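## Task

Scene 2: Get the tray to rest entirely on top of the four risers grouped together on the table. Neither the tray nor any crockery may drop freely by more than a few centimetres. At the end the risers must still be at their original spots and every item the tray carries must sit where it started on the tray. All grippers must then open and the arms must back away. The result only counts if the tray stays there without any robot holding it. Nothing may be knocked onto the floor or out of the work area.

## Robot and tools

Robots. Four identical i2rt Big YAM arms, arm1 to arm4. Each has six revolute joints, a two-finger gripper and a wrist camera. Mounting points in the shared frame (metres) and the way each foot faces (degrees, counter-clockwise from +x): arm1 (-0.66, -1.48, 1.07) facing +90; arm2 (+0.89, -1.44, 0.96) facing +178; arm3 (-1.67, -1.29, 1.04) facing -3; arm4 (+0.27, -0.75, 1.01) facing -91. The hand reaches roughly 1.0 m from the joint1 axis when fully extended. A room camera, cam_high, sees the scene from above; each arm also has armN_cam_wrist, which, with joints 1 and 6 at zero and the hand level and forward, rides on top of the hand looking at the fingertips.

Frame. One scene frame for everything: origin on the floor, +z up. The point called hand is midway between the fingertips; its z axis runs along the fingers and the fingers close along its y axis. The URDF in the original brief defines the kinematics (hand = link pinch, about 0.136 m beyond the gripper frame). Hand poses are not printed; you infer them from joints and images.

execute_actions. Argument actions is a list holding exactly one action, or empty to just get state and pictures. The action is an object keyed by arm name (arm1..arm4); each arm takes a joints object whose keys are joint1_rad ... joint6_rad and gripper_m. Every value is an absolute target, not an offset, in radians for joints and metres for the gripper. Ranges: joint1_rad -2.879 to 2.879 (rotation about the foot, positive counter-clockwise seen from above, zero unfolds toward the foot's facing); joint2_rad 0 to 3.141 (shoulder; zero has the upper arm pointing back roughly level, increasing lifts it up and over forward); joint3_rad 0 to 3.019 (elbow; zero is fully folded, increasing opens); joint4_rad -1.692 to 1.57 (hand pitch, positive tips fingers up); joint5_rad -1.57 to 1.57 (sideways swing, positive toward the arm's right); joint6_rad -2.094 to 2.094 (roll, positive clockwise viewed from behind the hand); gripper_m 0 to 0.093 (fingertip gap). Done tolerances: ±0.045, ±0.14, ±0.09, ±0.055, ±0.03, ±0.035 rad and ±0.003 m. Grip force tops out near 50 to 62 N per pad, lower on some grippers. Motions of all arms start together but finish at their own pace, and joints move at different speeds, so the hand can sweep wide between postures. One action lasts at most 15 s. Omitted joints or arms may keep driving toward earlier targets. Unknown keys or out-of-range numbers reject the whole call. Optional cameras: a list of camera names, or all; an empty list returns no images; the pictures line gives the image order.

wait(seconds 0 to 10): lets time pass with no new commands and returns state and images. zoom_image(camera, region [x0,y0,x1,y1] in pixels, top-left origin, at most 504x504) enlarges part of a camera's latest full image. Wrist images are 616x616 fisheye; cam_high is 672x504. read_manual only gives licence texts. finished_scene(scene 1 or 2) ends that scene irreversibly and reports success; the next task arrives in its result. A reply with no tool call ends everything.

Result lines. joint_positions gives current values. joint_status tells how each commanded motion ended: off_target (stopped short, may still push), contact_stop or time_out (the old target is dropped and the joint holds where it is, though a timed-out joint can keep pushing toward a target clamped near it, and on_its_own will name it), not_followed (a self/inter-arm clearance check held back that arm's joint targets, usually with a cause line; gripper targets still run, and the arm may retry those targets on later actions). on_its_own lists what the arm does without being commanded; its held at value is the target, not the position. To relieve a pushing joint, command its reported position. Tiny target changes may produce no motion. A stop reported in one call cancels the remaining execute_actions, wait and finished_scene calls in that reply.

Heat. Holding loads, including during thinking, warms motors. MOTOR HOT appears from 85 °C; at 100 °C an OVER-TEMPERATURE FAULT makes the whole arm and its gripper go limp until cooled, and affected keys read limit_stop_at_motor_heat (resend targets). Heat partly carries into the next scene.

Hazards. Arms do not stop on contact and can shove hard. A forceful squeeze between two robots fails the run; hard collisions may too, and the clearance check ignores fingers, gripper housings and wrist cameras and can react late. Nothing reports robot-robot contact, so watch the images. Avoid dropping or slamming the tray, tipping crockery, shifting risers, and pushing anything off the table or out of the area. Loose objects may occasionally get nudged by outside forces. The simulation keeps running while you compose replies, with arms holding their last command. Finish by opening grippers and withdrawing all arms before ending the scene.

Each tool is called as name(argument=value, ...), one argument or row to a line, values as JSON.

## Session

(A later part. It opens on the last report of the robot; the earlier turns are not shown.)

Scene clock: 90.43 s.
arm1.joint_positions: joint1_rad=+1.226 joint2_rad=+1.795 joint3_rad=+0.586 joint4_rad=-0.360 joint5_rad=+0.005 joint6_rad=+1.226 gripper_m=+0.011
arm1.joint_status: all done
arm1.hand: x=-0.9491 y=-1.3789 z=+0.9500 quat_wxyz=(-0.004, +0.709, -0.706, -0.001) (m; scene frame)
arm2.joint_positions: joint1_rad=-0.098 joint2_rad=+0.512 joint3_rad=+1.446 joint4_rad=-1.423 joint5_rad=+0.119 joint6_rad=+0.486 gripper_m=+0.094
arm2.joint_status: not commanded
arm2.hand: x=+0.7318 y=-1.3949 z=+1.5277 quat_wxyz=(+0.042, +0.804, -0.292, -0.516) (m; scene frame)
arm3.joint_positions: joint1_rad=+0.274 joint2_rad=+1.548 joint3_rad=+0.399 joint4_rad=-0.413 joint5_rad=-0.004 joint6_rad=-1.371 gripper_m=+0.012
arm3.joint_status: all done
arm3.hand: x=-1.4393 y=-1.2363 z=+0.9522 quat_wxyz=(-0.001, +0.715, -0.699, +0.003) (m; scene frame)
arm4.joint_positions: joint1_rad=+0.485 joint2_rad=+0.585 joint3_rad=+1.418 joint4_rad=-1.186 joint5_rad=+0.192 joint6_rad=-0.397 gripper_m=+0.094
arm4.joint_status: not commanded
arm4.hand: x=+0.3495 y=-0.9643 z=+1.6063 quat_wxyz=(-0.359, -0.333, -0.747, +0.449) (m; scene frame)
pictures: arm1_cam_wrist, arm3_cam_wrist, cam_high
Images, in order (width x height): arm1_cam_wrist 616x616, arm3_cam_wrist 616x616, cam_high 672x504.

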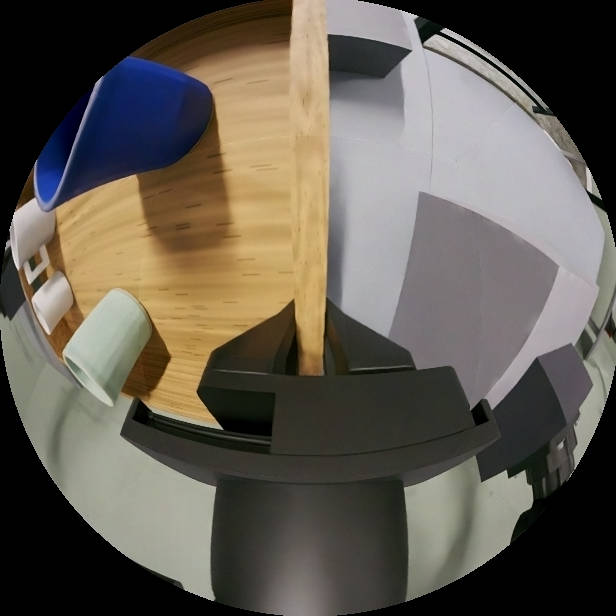

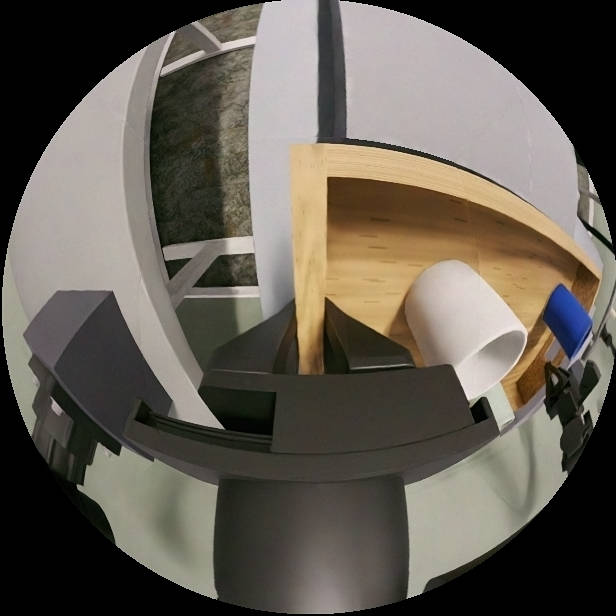

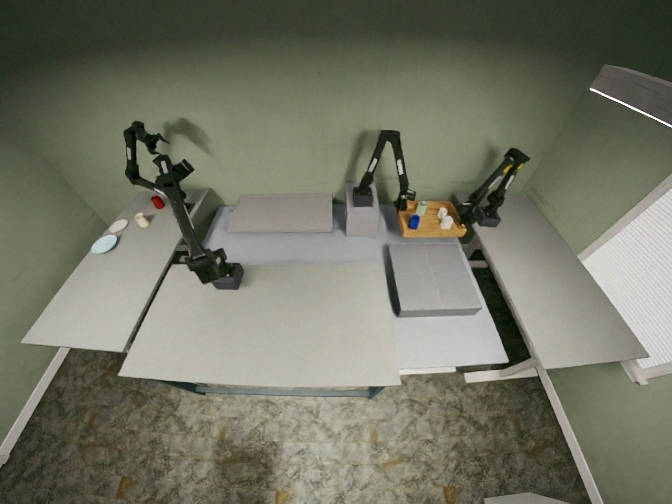

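execute_actions(
  actions=[
    {"arm1":{"joints":{"joint1_rad":1.053,"joint2_rad":1.79,"joint3_rad":0.703,"joint4_rad":-0.4,"joint6_rad":1.065}},"arm3":{"joints":{"joint1_rad":0.5,"joint2_rad":1.56,"joint3_rad":0.492,"joint4_rad":-0.432,"joint6_rad":-1.11}}},
  ],
  cameras=[],
)

execute_actions(
  actions=[
    {"arm1":{"joints":{"joint1_rad":0.86,"joint2_rad":1.825,"joint3_rad":0.785,"joint4_rad":-0.442,"joint6_rad":0.872}},"arm3":{"joints":{"joint1_rad":0.686,"joint2_rad":1.645,"joint3_rad":0.633,"joint4_rad":-0.483,"joint6_rad":-0.925}}},
  ],
  cameras=[],
)

execute_actions(
  actions=[
    {"arm1":{"joints":{"joint1_rad":0.7,"joint2_rad":1.873,"joint3_rad":0.902,"joint4_rad":-0.502,"joint6_rad":0.712}},"arm3":{"joints":{"joint1_rad":0.818,"joint2_rad":1.735,"joint3_rad":0.798,"joint4_rad":-0.549,"joint6_rad":-0.795}}},
  ],
  cameras=[],
)

execute_actions(
  actions=[
    {"arm1":{"joints":{"joint1_rad":0.571,"joint2_rad":1.938,"joint3_rad":1.05,"joint4_rad":-0.576,"joint6_rad":0.583}},"arm3":{"joints":{"joint1_rad":0.913,"joint2_rad":1.832,"joint3_rad":0.985,"joint4_rad":-0.628,"joint6_rad":-0.7}}},
  ],
  cameras=["arm1_cam_wrist","arm3_cam_wrist"],
)

Scene clock: 98.30 s.
arm1.joint_positions: joint1_rad=+1.055 joint2_rad=+1.835 joint3_rad=+0.655 joint4_rad=-0.391 joint5_rad=+0.006 joint6_rad=+1.057 gripper_m=+0.011
arm1.joint_status: all done
arm1.hand: x=-0.9483 y=-1.3191 z=+0.9482 quat_wxyz=(-0.005, +0.708, -0.706, -0.001) (m; scene frame)
arm2.joint_positions: joint1_rad=-0.098 joint2_rad=+0.512 joint3_rad=+1.446 joint4_rad=-1.423 joint5_rad=+0.119 joint6_rad=+0.486 gripper_m=+0.094
arm2.joint_status: not commanded
arm2.hand: x=+0.7318 y=-1.3949 z=+1.5277 quat_wxyz=(+0.042, +0.804, -0.292, -0.516) (m; scene frame)
arm3.joint_positions: joint1_rad=+0.503 joint2_rad=+1.579 joint3_rad=+0.452 joint4_rad=-0.425 joint5_rad=-0.005 joint6_rad=-1.139 gripper_m=+0.012
arm3.joint_status: all done
arm3.hand: x=-1.4382 y=-1.1750 z=+0.9531 quat_wxyz=(-0.006, +0.714, -0.700, +0.003) (m; scene frame)
arm4.joint_positions: joint1_rad=+0.485 joint2_rad=+0.585 joint3_rad=+1.418 joint4_rad=-1.186 joint5_rad=+0.192 joint6_rad=-0.397 gripper_m=+0.094
arm4.joint_status: not commanded
arm4.hand: x=+0.3495 y=-0.9643 z=+1.6063 quat_wxyz=(-0.359, -0.333, -0.747, +0.449) (m; scene frame)
pictures: none
No camera images: the call's "cameras" was empty. Leave "cameras" out to get every camera's image.

Scene clock: 99.33 s.
arm1.joint_positions: joint1_rad=+0.853 joint2_rad=+1.880 joint3_rad=+0.737 joint4_rad=-0.433 joint5_rad=+0.002 joint6_rad=+0.864 gripper_m=+0.011
arm1.joint_status: all done
arm1.hand: x=-0.9305 y=-1.2473 z=+0.9460 quat_wxyz=(-0.003, +0.705, -0.709, +0.003) (m; scene frame)
arm2.joint_positions: joint1_rad=-0.098 joint2_rad=+0.512 joint3_rad=+1.446 joint4_rad=-1.423 joint5_rad=+0.119 joint6_rad=+0.486 gripper_m=+0.094
arm2.joint_status: not commanded
arm2.hand: x=+0.7318 y=-1.3949 z=+1.5277 quat_wxyz=(+0.042, +0.804, -0.292, -0.516) (m; scene frame)
arm3.joint_positions: joint1_rad=+0.694 joint2_rad=+1.672 joint3_rad=+0.601 joint4_rad=-0.475 joint5_rad=-0.007 joint6_rad=-0.944 gripper_m=+0.012
arm3.joint_status: all done
arm3.hand: x=-1.4198 y=-1.0989 z=+0.9540 quat_wxyz=(-0.009, +0.713, -0.702, +0.000) (m; scene frame)
arm4.joint_positions: joint1_rad=+0.485 joint2_rad=+0.585 joint3_rad=+1.418 joint4_rad=-1.186 joint5_rad=+0.192 joint6_rad=-0.397 gripper_m=+0.094
arm4.joint_status: not commanded
arm4.hand: x=+0.3495 y=-0.9643 z=+1.6063 quat_wxyz=(-0.359, -0.333, -0.747, +0.449) (m; scene frame)
pictures: none
No camera images: the call's "cameras" was empty. Leave "cameras" out to get every camera's image.

Scene clock: 100.40 s.
arm1.joint_positions: joint1_rad=+0.694 joint2_rad=+1.937 joint3_rad=+0.855 joint4_rad=-0.492 joint5_rad=+0.001 joint6_rad=+0.705 gripper_m=+0.011
arm1.joint_status: all done
arm1.hand: x=-0.9157 y=-1.1766 z=+0.9456 quat_wxyz=(-0.002, +0.705, -0.710, +0.002) (m; scene frame)
arm2.joint_positions: joint1_rad=-0.098 joint2_rad=+0.512 joint3_rad=+1.446 joint4_rad=-1.423 joint5_rad=+0.119 joint6_rad=+0.486 gripper_m=+0.094
arm2.joint_status: not commanded
arm2.hand: x=+0.7318 y=-1.3949 z=+1.5277 quat_wxyz=(+0.042, +0.804, -0.292, -0.516) (m; scene frame)
arm3.joint_positions: joint1_rad=+0.826 joint2_rad=+1.769 joint3_rad=+0.767 joint4_rad=-0.539 joint5_rad=-0.006 joint6_rad=-0.811 gripper_m=+0.012
arm3.joint_status: all done
arm3.hand: x=-1.4048 y=-1.0262 z=+0.9547 quat_wxyz=(-0.011, +0.712, -0.702, -0.001) (m; scene frame)
arm4.joint_positions: joint1_rad=+0.485 joint2_rad=+0.585 joint3_rad=+1.418 joint4_rad=-1.186 joint5_rad=+0.192 joint6_rad=-0.397 gripper_m=+0.094
arm4.joint_status: not commanded
arm4.hand: x=+0.3495 y=-0.9643 z=+1.6063 quat_wxyz=(-0.359, -0.333, -0.747, +0.449) (m; scene frame)
pictures: none
No camera images: the call's "cameras" was empty. Leave "cameras" out to get every camera's image.

Scene clock: 101.47 s.
arm1.joint_positions: joint1_rad=+0.568 joint2_rad=+2.012 joint3_rad=+0.999 joint4_rad=-0.563 joint5_rad=+0.000 joint6_rad=+0.576 gripper_m=+0.011
arm1.joint_status: all done
arm1.hand: x=-0.9006 y=-1.1076 z=+0.9435 quat_wxyz=(-0.001, +0.706, -0.709, +0.003) (m; scene frame)
arm2.joint_positions: joint1_rad=-0.098 joint2_rad=+0.512 joint3_rad=+1.446 joint4_rad=-1.423 joint5_rad=+0.119 joint6_rad=+0.486 gripper_m=+0.094
arm2.joint_status: not commanded
arm2.hand: x=+0.7318 y=-1.3949 z=+1.5277 quat_wxyz=(+0.042, +0.804, -0.292, -0.516) (m; scene frame)
arm3.joint_positions: joint1_rad=+0.917 joint2_rad=+1.876 joint3_rad=+0.946 joint4_rad=-0.615 joint5_rad=-0.002 joint6_rad=-0.721 gripper_m=+0.012
arm3.joint_status: all done
arm3.hand: x=-1.3908 y=-0.9584 z=+0.9527 quat_wxyz=(-0.009, +0.712, -0.702, +0.000) (m; scene frame)
arm4.joint_positions: joint1_rad=+0.485 joint2_rad=+0.585 joint3_rad=+1.418 joint4_rad=-1.186 joint5_rad=+0.192 joint6_rad=-0.397 gripper_m=+0.094
arm4.joint_status: not commanded
arm4.hand: x=+0.3495 y=-0.9643 z=+1.6063 quat_wxyz=(-0.359, -0.333, -0.747, +0.449) (m; scene frame)
pictures: arm1_cam_wrist, arm3_cam_wrist
Images, in order (width x height): arm1_cam_wrist 616x616, arm3_cam_wrist 616x616.

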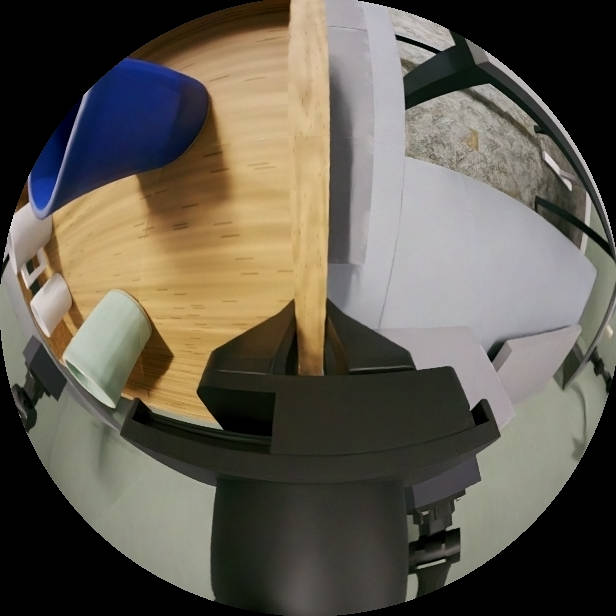

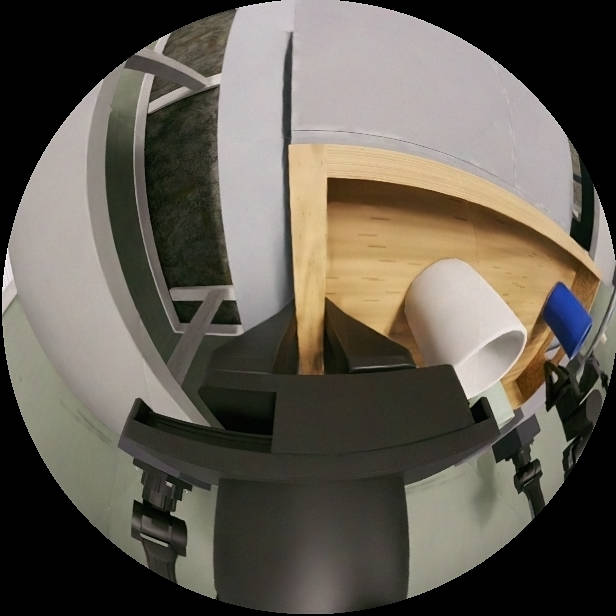

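execute_actions(
  actions=[
    {"arm1":{"joints":{"joint1_rad":0.475,"joint2_rad":2.0,"joint3_rad":1.218,"joint4_rad":-0.662,"joint6_rad":0.485}},"arm3":{"joints":{"joint1_rad":0.985,"joint2_rad":1.94,"joint3_rad":1.18,"joint4_rad":-0.72,"joint6_rad":-0.63}}},
  ],
  cameras=[],
)

execute_actions(
  actions=[
    {"arm1":{"joints":{"joint1_rad":0.405,"joint2_rad":2.075,"joint3_rad":1.385,"joint4_rad":-0.745,"joint6_rad":0.415}},"arm3":{"joints":{"joint1_rad":1.03,"joint2_rad":2.04,"joint3_rad":1.38,"joint4_rad":-0.813,"joint6_rad":-0.585}}},
  ],
  cameras=[],
)

execute_actions(
  actions=[
    {"arm1":{"joints":{"joint1_rad":0.37,"joint2_rad":2.18,"joint3_rad":1.545,"joint4_rad":-0.79,"joint6_rad":0.38}},"arm3":{"joints":{"joint1_rad":1.08,"joint2_rad":2.16,"joint3_rad":1.525,"joint4_rad":-0.835,"joint6_rad":-0.535}}},
  ],
  cameras=["arm1_cam_wrist","arm3_cam_wrist","cam_high"],
)

Scene clock: 106.87 s.
arm1.joint_positions: joint1_rad=+0.476 joint2_rad=+2.084 joint3_rad=+1.155 joint4_rad=-0.651 joint5_rad=+0.000 joint6_rad=+0.483 gripper_m=+0.011
arm1.joint_status: all done
arm1.hand: x=-0.8871 y=-1.0450 z=+0.9447 quat_wxyz=(+0.000, +0.706, -0.708, +0.004) (m; scene frame)
arm2.joint_positions: joint1_rad=-0.098 joint2_rad=+0.512 joint3_rad=+1.446 joint4_rad=-1.423 joint5_rad=+0.119 joint6_rad=+0.486 gripper_m=+0.094
arm2.joint_status: not commanded
arm2.hand: x=+0.7318 y=-1.3949 z=+1.5277 quat_wxyz=(+0.042, +0.804, -0.292, -0.516) (m; scene frame)
arm3.joint_positions: joint1_rad=+0.984 joint2_rad=+1.989 joint3_rad=+1.134 joint4_rad=-0.699 joint5_rad=+0.007 joint6_rad=-0.654 gripper_m=+0.012
arm3.joint_status: all done
arm3.hand: x=-1.3782 y=-0.8950 z=+0.9479 quat_wxyz=(-0.005, +0.712, -0.702, +0.004) (m; scene frame)
arm4.joint_positions: joint1_rad=+0.485 joint2_rad=+0.585 joint3_rad=+1.418 joint4_rad=-1.186 joint5_rad=+0.192 joint6_rad=-0.397 gripper_m=+0.094
arm4.joint_status: not commanded
arm4.hand: x=+0.3495 y=-0.9643 z=+1.6063 quat_wxyz=(-0.359, -0.333, -0.747, +0.449) (m; scene frame)
pictures: none
No camera images: the call's "cameras" was empty. Leave "cameras" out to get every camera's image.

Scene clock: 107.97 s.
arm1.joint_positions: joint1_rad=+0.409 joint2_rad=+2.169 joint3_rad=+1.313 joint4_rad=-0.733 joint5_rad=-0.001 joint6_rad=+0.416 gripper_m=+0.011
arm1.joint_status: all done
arm1.hand: x=-0.8750 y=-0.9912 z=+0.9404 quat_wxyz=(+0.002, +0.706, -0.708, +0.009) (m; scene frame)
arm2.joint_positions: joint1_rad=-0.098 joint2_rad=+0.512 joint3_rad=+1.446 joint4_rad=-1.423 joint5_rad=+0.119 joint6_rad=+0.486 gripper_m=+0.094
arm2.joint_status: not commanded
arm2.hand: x=+0.7318 y=-1.3949 z=+1.5277 quat_wxyz=(+0.042, +0.804, -0.292, -0.516) (m; scene frame)
arm3.joint_positions: joint1_rad=+1.027 joint2_rad=+2.097 joint3_rad=+1.319 joint4_rad=-0.789 joint5_rad=+0.009 joint6_rad=-0.610 gripper_m=+0.012
arm3.joint_status: all done
arm3.hand: x=-1.3662 y=-0.8405 z=+0.9425 quat_wxyz=(+0.001, +0.712, -0.702, +0.006) (m; scene frame)
arm4.joint_positions: joint1_rad=+0.485 joint2_rad=+0.585 joint3_rad=+1.418 joint4_rad=-1.186 joint5_rad=+0.192 joint6_rad=-0.397 gripper_m=+0.094
arm4.joint_status: not commanded
arm4.hand: x=+0.3495 y=-0.9643 z=+1.6063 quat_wxyz=(-0.359, -0.333, -0.747, +0.449) (m; scene frame)
pictures: none
No camera images: the call's "cameras" was empty. Leave "cameras" out to get every camera's image.

Scene clock: 108.90 s.
arm1.joint_positions: joint1_rad=+0.386 joint2_rad=+2.281 joint3_rad=+1.467 joint4_rad=-0.783 joint5_rad=+0.000 joint6_rad=+0.395 gripper_m=+0.011
arm1.joint_status: all done
arm1.hand: x=-0.8780 y=-0.9497 z=+0.9194 quat_wxyz=(+0.003, +0.705, -0.709, +0.012) (m; scene frame)
arm2.joint_positions: joint1_rad=-0.098 joint2_rad=+0.512 joint3_rad=+1.446 joint4_rad=-1.423 joint5_rad=+0.119 joint6_rad=+0.486 gripper_m=+0.094
arm2.joint_status: not commanded
arm2.hand: x=+0.7318 y=-1.3949 z=+1.5277 quat_wxyz=(+0.042, +0.804, -0.292, -0.516) (m; scene frame)
arm3.joint_positions: joint1_rad=+1.076 joint2_rad=+2.217 joint3_rad=+1.455 joint4_rad=-0.811 joint5_rad=+0.017 joint6_rad=-0.558 gripper_m=+0.012
arm3.joint_status: all done
arm3.hand: x=-1.3687 y=-0.7961 z=+0.9143 quat_wxyz=(+0.003, +0.711, -0.703, +0.011) (m; scene frame)
arm4.joint_positions: joint1_rad=+0.485 joint2_rad=+0.585 joint3_rad=+1.418 joint4_rad=-1.186 joint5_rad=+0.192 joint6_rad=-0.397 gripper_m=+0.094
arm4.joint_status: not commanded
arm4.hand: x=+0.3495 y=-0.9643 z=+1.6063 quat_wxyz=(-0.359, -0.333, -0.747, +0.449) (m; scene frame)
pictures: arm1_cam_wrist, arm3_cam_wrist, cam_high
Images, in order (width x height): arm1_cam_wrist 616x616, arm3_cam_wrist 616x616, cam_high 672x504.

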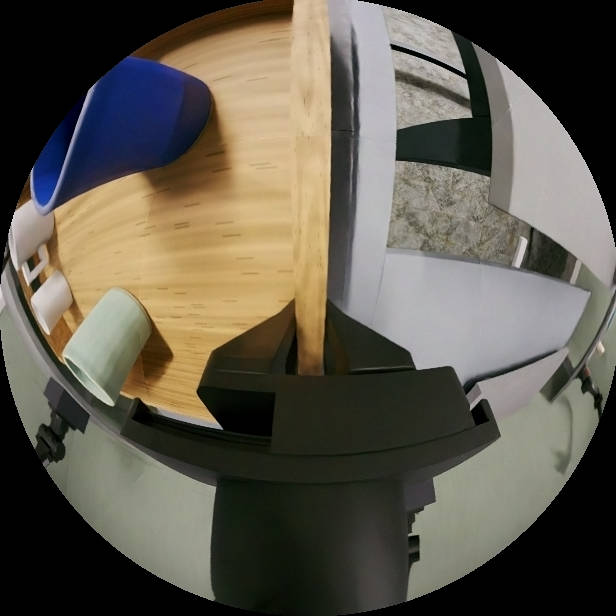

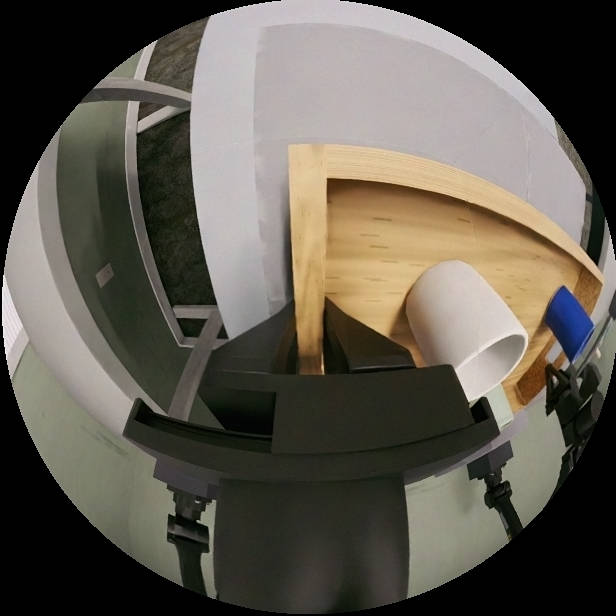

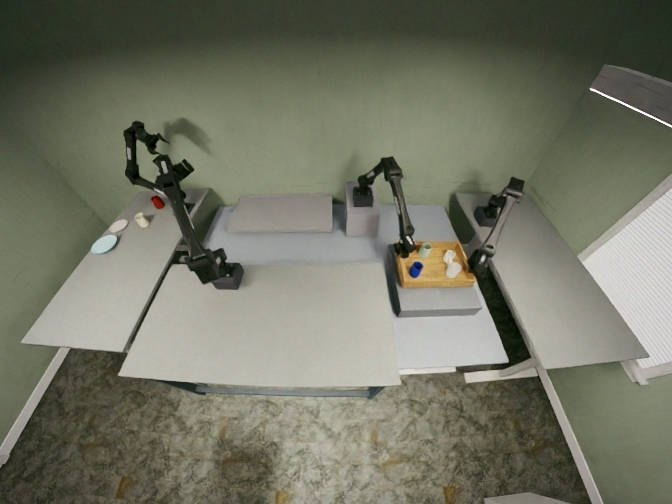

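The tray is centred in x, so I'm lowering it now.

execute_actions(
  actions=[
    {"arm1":{"joints":{"joint1_rad":0.375,"joint2_rad":2.22,"joint3_rad":1.545,"joint4_rad":-0.74}},"arm3":{"joints":{"joint1_rad":1.075,"joint2_rad":2.19,"joint4_rad":-0.79}}},
  ],
  cameras=[],
)

execute_actions(
  actions=[
    {"arm1":{"joints":{"joint2_rad":2.255,"joint4_rad":-0.705}},"arm3":{"joints":{"joint2_rad":2.225,"joint4_rad":-0.755}}},
  ],
  cameras=[],
)

execute_actions(
  actions=[
    {"arm1":{"joints":{"joint2_rad":2.29,"joint4_rad":-0.67}},"arm3":{"joints":{"joint2_rad":2.26,"joint4_rad":-0.72}}},
  ],
  cameras=["cam_high"],
)

Scene clock: 113.80 s.
arm1.joint_positions: joint1_rad=+0.385 joint2_rad=+2.308 joint3_rad=+1.467 joint4_rad=-0.750 joint5_rad=+0.001 joint6_rad=+0.394 gripper_m=+0.011
arm1.joint_status: all done
arm1.hand: x=-0.8777 y=-0.9493 z=+0.9044 quat_wxyz=(+0.002, +0.705, -0.709, +0.010) (m; scene frame)
arm2.joint_positions: joint1_rad=-0.098 joint2_rad=+0.512 joint3_rad=+1.446 joint4_rad=-1.423 joint5_rad=+0.119 joint6_rad=+0.486 gripper_m=+0.094
arm2.joint_status: not commanded
arm2.hand: x=+0.7318 y=-1.3949 z=+1.5277 quat_wxyz=(+0.042, +0.804, -0.292, -0.516) (m; scene frame)
arm3.joint_positions: joint1_rad=+1.076 joint2_rad=+2.240 joint3_rad=+1.455 joint4_rad=-0.782 joint5_rad=+0.016 joint6_rad=-0.557 gripper_m=+0.012
arm3.joint_status: all done
arm3.hand: x=-1.3683 y=-0.7949 z=+0.9015 quat_wxyz=(+0.000, +0.710, -0.704, +0.009) (m; scene frame)
arm4.joint_positions: joint1_rad=+0.485 joint2_rad=+0.585 joint3_rad=+1.418 joint4_rad=-1.186 joint5_rad=+0.192 joint6_rad=-0.397 gripper_m=+0.094
arm4.joint_status: not commanded
arm4.hand: x=+0.3495 y=-0.9643 z=+1.6063 quat_wxyz=(-0.359, -0.333, -0.747, +0.449) (m; scene frame)
pictures: none
No camera images: the call's "cameras" was empty. Leave "cameras" out to get every camera's image.

Scene clock: 114.43 s.
arm1.joint_positions: joint1_rad=+0.383 joint2_rad=+2.328 joint3_rad=+1.468 joint4_rad=-0.724 joint5_rad=+0.000 joint6_rad=+0.394 gripper_m=+0.011
arm1.joint_status: all done
arm1.hand: x=-0.8773 y=-0.9480 z=+0.8935 quat_wxyz=(+0.001, +0.705, -0.710, +0.006) (m; scene frame)
arm2.joint_positions: joint1_rad=-0.098 joint2_rad=+0.512 joint3_rad=+1.446 joint4_rad=-1.423 joint5_rad=+0.119 joint6_rad=+0.486 gripper_m=+0.094
arm2.joint_status: not commanded
arm2.hand: x=+0.7318 y=-1.3949 z=+1.5277 quat_wxyz=(+0.042, +0.804, -0.292, -0.516) (m; scene frame)
arm3.joint_positions: joint1_rad=+1.075 joint2_rad=+2.250 joint3_rad=+1.456 joint4_rad=-0.763 joint5_rad=+0.011 joint6_rad=-0.554 gripper_m=+0.012
arm3.joint_status: all done
arm3.hand: x=-1.3673 y=-0.7925 z=+0.8961 quat_wxyz=(-0.004, +0.709, -0.705, +0.006) (m; scene frame)
arm4.joint_positions: joint1_rad=+0.485 joint2_rad=+0.585 joint3_rad=+1.418 joint4_rad=-1.186 joint5_rad=+0.192 joint6_rad=-0.397 gripper_m=+0.094
arm4.joint_status: not commanded
arm4.hand: x=+0.3495 y=-0.9643 z=+1.6063 quat_wxyz=(-0.359, -0.333, -0.747, +0.449) (m; scene frame)
pictures: none
No camera images: the call's "cameras" was empty. Leave "cameras" out to get every camera's image.

Scene clock: 114.93 s.
arm1.joint_positions: joint1_rad=+0.383 joint2_rad=+2.329 joint3_rad=+1.468 joint4_rad=-0.722 joint5_rad=+0.000 joint6_rad=+0.394 gripper_m=+0.011
arm1.joint_status: all done
arm1.hand: x=-0.8774 y=-0.9478 z=+0.8930 quat_wxyz=(+0.001, +0.705, -0.710, +0.005) (m; scene frame)
arm2.joint_positions: joint1_rad=-0.098 joint2_rad=+0.512 joint3_rad=+1.446 joint4_rad=-1.423 joint5_rad=+0.119 joint6_rad=+0.486 gripper_m=+0.094
arm2.joint_status: not commanded
arm2.hand: x=+0.7318 y=-1.3949 z=+1.5277 quat_wxyz=(+0.042, +0.804, -0.292, -0.516) (m; scene frame)
arm3.joint_positions: joint1_rad=+1.075 joint2_rad=+2.252 joint3_rad=+1.456 joint4_rad=-0.762 joint5_rad=+0.011 joint6_rad=-0.554 gripper_m=+0.012
arm3.joint_status: all done
arm3.hand: x=-1.3674 y=-0.7927 z=+0.8952 quat_wxyz=(-0.004, +0.709, -0.705, +0.006) (m; scene frame)
arm4.joint_positions: joint1_rad=+0.485 joint2_rad=+0.585 joint3_rad=+1.418 joint4_rad=-1.186 joint5_rad=+0.192 joint6_rad=-0.397 gripper_m=+0.094
arm4.joint_status: not commanded
arm4.hand: x=+0.3495 y=-0.9643 z=+1.6063 quat_wxyz=(-0.359, -0.333, -0.747, +0.449) (m; scene frame)
pictures: cam_high
Images, in order (width x height): cam_high 672x504.

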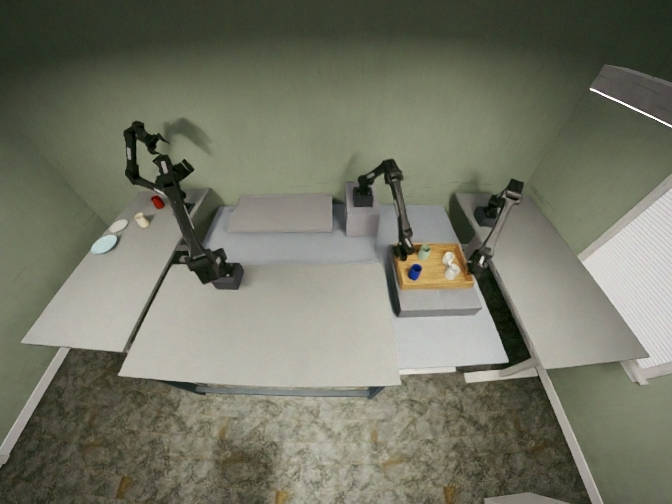

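The tray has landed. Next: release, lift and retreat.

execute_actions(
  actions=[
    {"arm1":{"joints":{"joint1_rad":0.383,"joint2_rad":2.31,"joint3_rad":1.48,"joint4_rad":-0.722,"joint6_rad":0.394,"gripper_m":0.045}},"arm3":{"joints":{"joint2_rad":2.24,"joint3_rad":1.466,"joint4_rad":-0.762,"joint6_rad":-0.554,"gripper_m":0.045}}},
  ],
  cameras=[],
)

execute_actions(
  actions=[
    {"arm1":{"joints":{"joint2_rad":2.19,"joint4_rad":-0.84}},"arm3":{"joints":{"joint2_rad":2.12,"joint4_rad":-0.87}}},
  ],
  cameras=[],
)

execute_actions(
  actions=[
    {"arm1":{"joints":{"joint2_rad":1.3}},"arm3":{"joints":{"joint2_rad":1.3}}},
  ],
  cameras=["arm1_cam_wrist","arm3_cam_wrist","cam_high"],
)

zoom_image(
  camera="cam_high",
  region=[360,200,520,330],
)

Scene clock: 118.83 s.
arm1.joint_positions: joint1_rad=+0.383 joint2_rad=+2.317 joint3_rad=+1.473 joint4_rad=-0.721 joint5_rad=+0.001 joint6_rad=+0.394 gripper_m=+0.045
arm1.joint_status: all done
arm1.hand: x=-0.8796 y=-0.9418 z=+0.9009 quat_wxyz=(-0.003, +0.705, -0.710, -0.003) (m; scene frame)
arm2.joint_positions: joint1_rad=-0.098 joint2_rad=+0.512 joint3_rad=+1.446 joint4_rad=-1.423 joint5_rad=+0.119 joint6_rad=+0.486 gripper_m=+0.094
arm2.joint_status: not commanded
arm2.hand: x=+0.7318 y=-1.3949 z=+1.5277 quat_wxyz=(+0.042, +0.804, -0.292, -0.516) (m; scene frame)
arm3.joint_positions: joint1_rad=+1.075 joint2_rad=+2.251 joint3_rad=+1.457 joint4_rad=-0.759 joint5_rad=+0.003 joint6_rad=-0.554 gripper_m=+0.045
arm3.joint_status: all done
arm3.hand: x=-1.3680 y=-0.7911 z=+0.8956 quat_wxyz=(-0.005, +0.709, -0.705, +0.001) (m; scene frame)
arm4.joint_positions: joint1_rad=+0.485 joint2_rad=+0.585 joint3_rad=+1.418 joint4_rad=-1.186 joint5_rad=+0.192 joint6_rad=-0.397 gripper_m=+0.094
arm4.joint_status: not commanded
arm4.hand: x=+0.3495 y=-0.9643 z=+1.6063 quat_wxyz=(-0.359, -0.333, -0.747, +0.449) (m; scene frame)
pictures: none
No camera images: the call's "cameras" was empty. Leave "cameras" out to get every camera's image.

Scene clock: 120.00 s.
arm1.joint_positions: joint1_rad=+0.383 joint2_rad=+2.167 joint3_rad=+1.473 joint4_rad=-0.826 joint5_rad=+0.001 joint6_rad=+0.394 gripper_m=+0.045
arm1.joint_status: all done
arm1.hand: x=-0.8846 y=-0.9302 z=+0.9858 quat_wxyz=(-0.012, +0.704, -0.709, -0.023) (m; scene frame)
arm2.joint_positions: joint1_rad=-0.098 joint2_rad=+0.512 joint3_rad=+1.446 joint4_rad=-1.423 joint5_rad=+0.119 joint6_rad=+0.486 gripper_m=+0.094
arm2.joint_status: not commanded
arm2.hand: x=+0.7318 y=-1.3949 z=+1.5277 quat_wxyz=(+0.042, +0.804, -0.292, -0.516) (m; scene frame)
arm3.joint_positions: joint1_rad=+1.075 joint2_rad=+2.118 joint3_rad=+1.457 joint4_rad=-0.863 joint5_rad=+0.003 joint6_rad=-0.554 gripper_m=+0.045
arm3.joint_status: all done
arm3.hand: x=-1.3652 y=-0.7861 z=+0.9702 quat_wxyz=(-0.019, +0.709, -0.705, -0.002) (m; scene frame)
arm4.joint_positions: joint1_rad=+0.485 joint2_rad=+0.585 joint3_rad=+1.418 joint4_rad=-1.186 joint5_rad=+0.192 joint6_rad=-0.397 gripper_m=+0.094
arm4.joint_status: not commanded
arm4.hand: x=+0.3495 y=-0.9643 z=+1.6063 quat_wxyz=(-0.359, -0.333, -0.747, +0.449) (m; scene frame)
pictures: none
No camera images: the call's "cameras" was empty. Leave "cameras" out to get every camera's image.

Scene clock: 121.70 s.
arm1.joint_positions: joint1_rad=+0.383 joint2_rad=+1.294 joint3_rad=+1.475 joint4_rad=-0.830 joint5_rad=+0.001 joint6_rad=+0.394 gripper_m=+0.045
arm1.joint_status: all done
arm1.hand: x=-0.8703 y=-0.9696 z=+1.5030 quat_wxyz=(-0.173, +0.631, -0.635, -0.410) (m; scene frame)
arm2.joint_positions: joint1_rad=-0.098 joint2_rad=+0.512 joint3_rad=+1.446 joint4_rad=-1.423 joint5_rad=+0.119 joint6_rad=+0.486 gripper_m=+0.094
arm2.joint_status: not commanded
arm2.hand: x=+0.7318 y=-1.3949 z=+1.5277 quat_wxyz=(+0.042, +0.804, -0.292, -0.516) (m; scene frame)
arm3.joint_positions: joint1_rad=+1.075 joint2_rad=+1.287 joint3_rad=+1.451 joint4_rad=-0.866 joint5_rad=+0.002 joint6_rad=-0.554 gripper_m=+0.045
arm3.joint_status: all done
arm3.hand: x=-1.3871 y=-0.8197 z=+1.4488 quat_wxyz=(-0.406, +0.645, -0.641, -0.095) (m; scene frame)
arm4.joint_positions: joint1_rad=+0.485 joint2_rad=+0.585 joint3_rad=+1.418 joint4_rad=-1.186 joint5_rad=+0.192 joint6_rad=-0.397 gripper_m=+0.094
arm4.joint_status: not commanded
arm4.hand: x=+0.3495 y=-0.9643 z=+1.6063 quat_wxyz=(-0.359, -0.333, -0.747, +0.449) (m; scene frame)
pictures: arm1_cam_wrist, arm3_cam_wrist, cam_high
Images, in order (width x height): arm1_cam_wrist 616x616, arm3_cam_wrist 616x616, cam_high 672x504.

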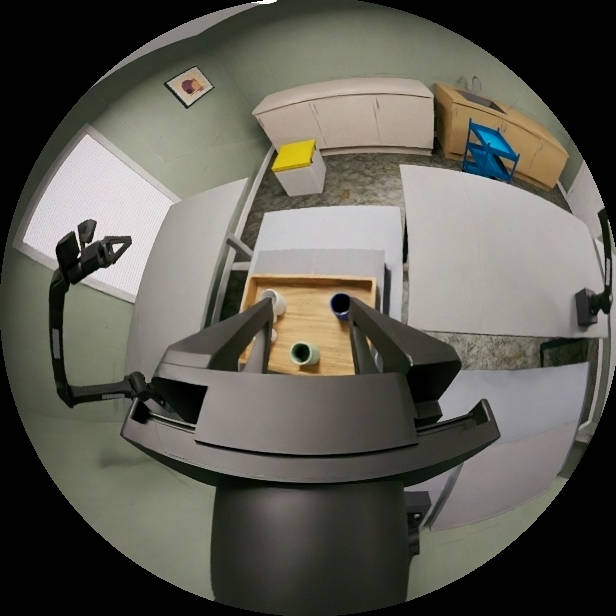

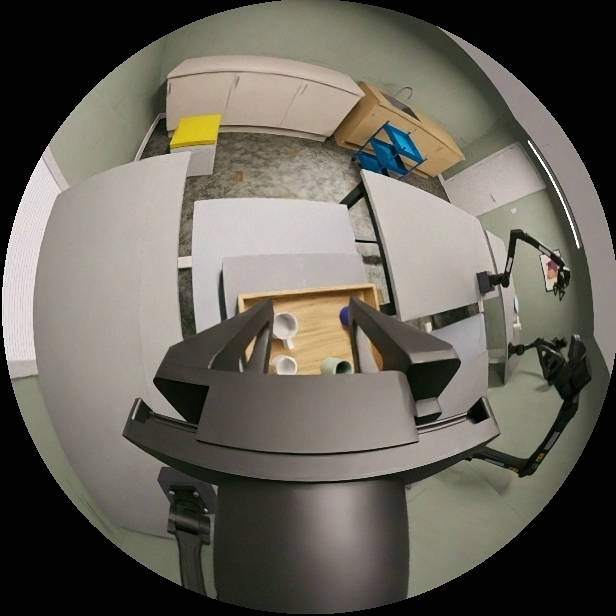

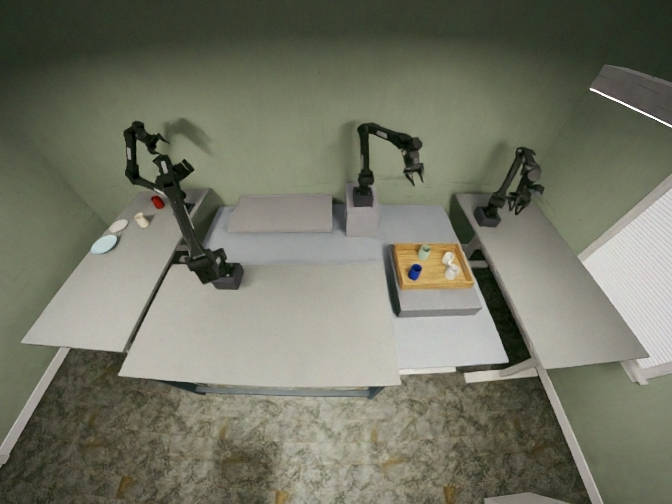

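Region (360, 200, 520, 330) of cam_high's 672x504 image, scaled by 3.150, with more detail than that image has; it fills the top 410 rows of this view, and the rest is white.

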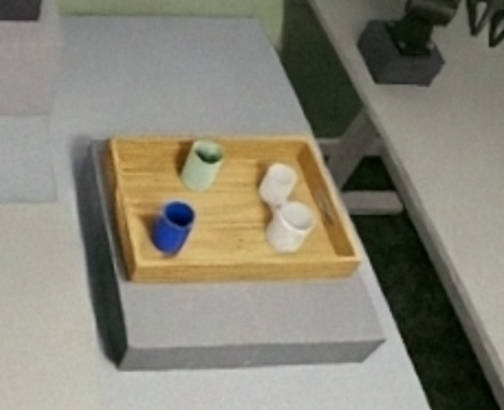

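finished_scene(
  scene=2,
)

The scene is finished: the task was done.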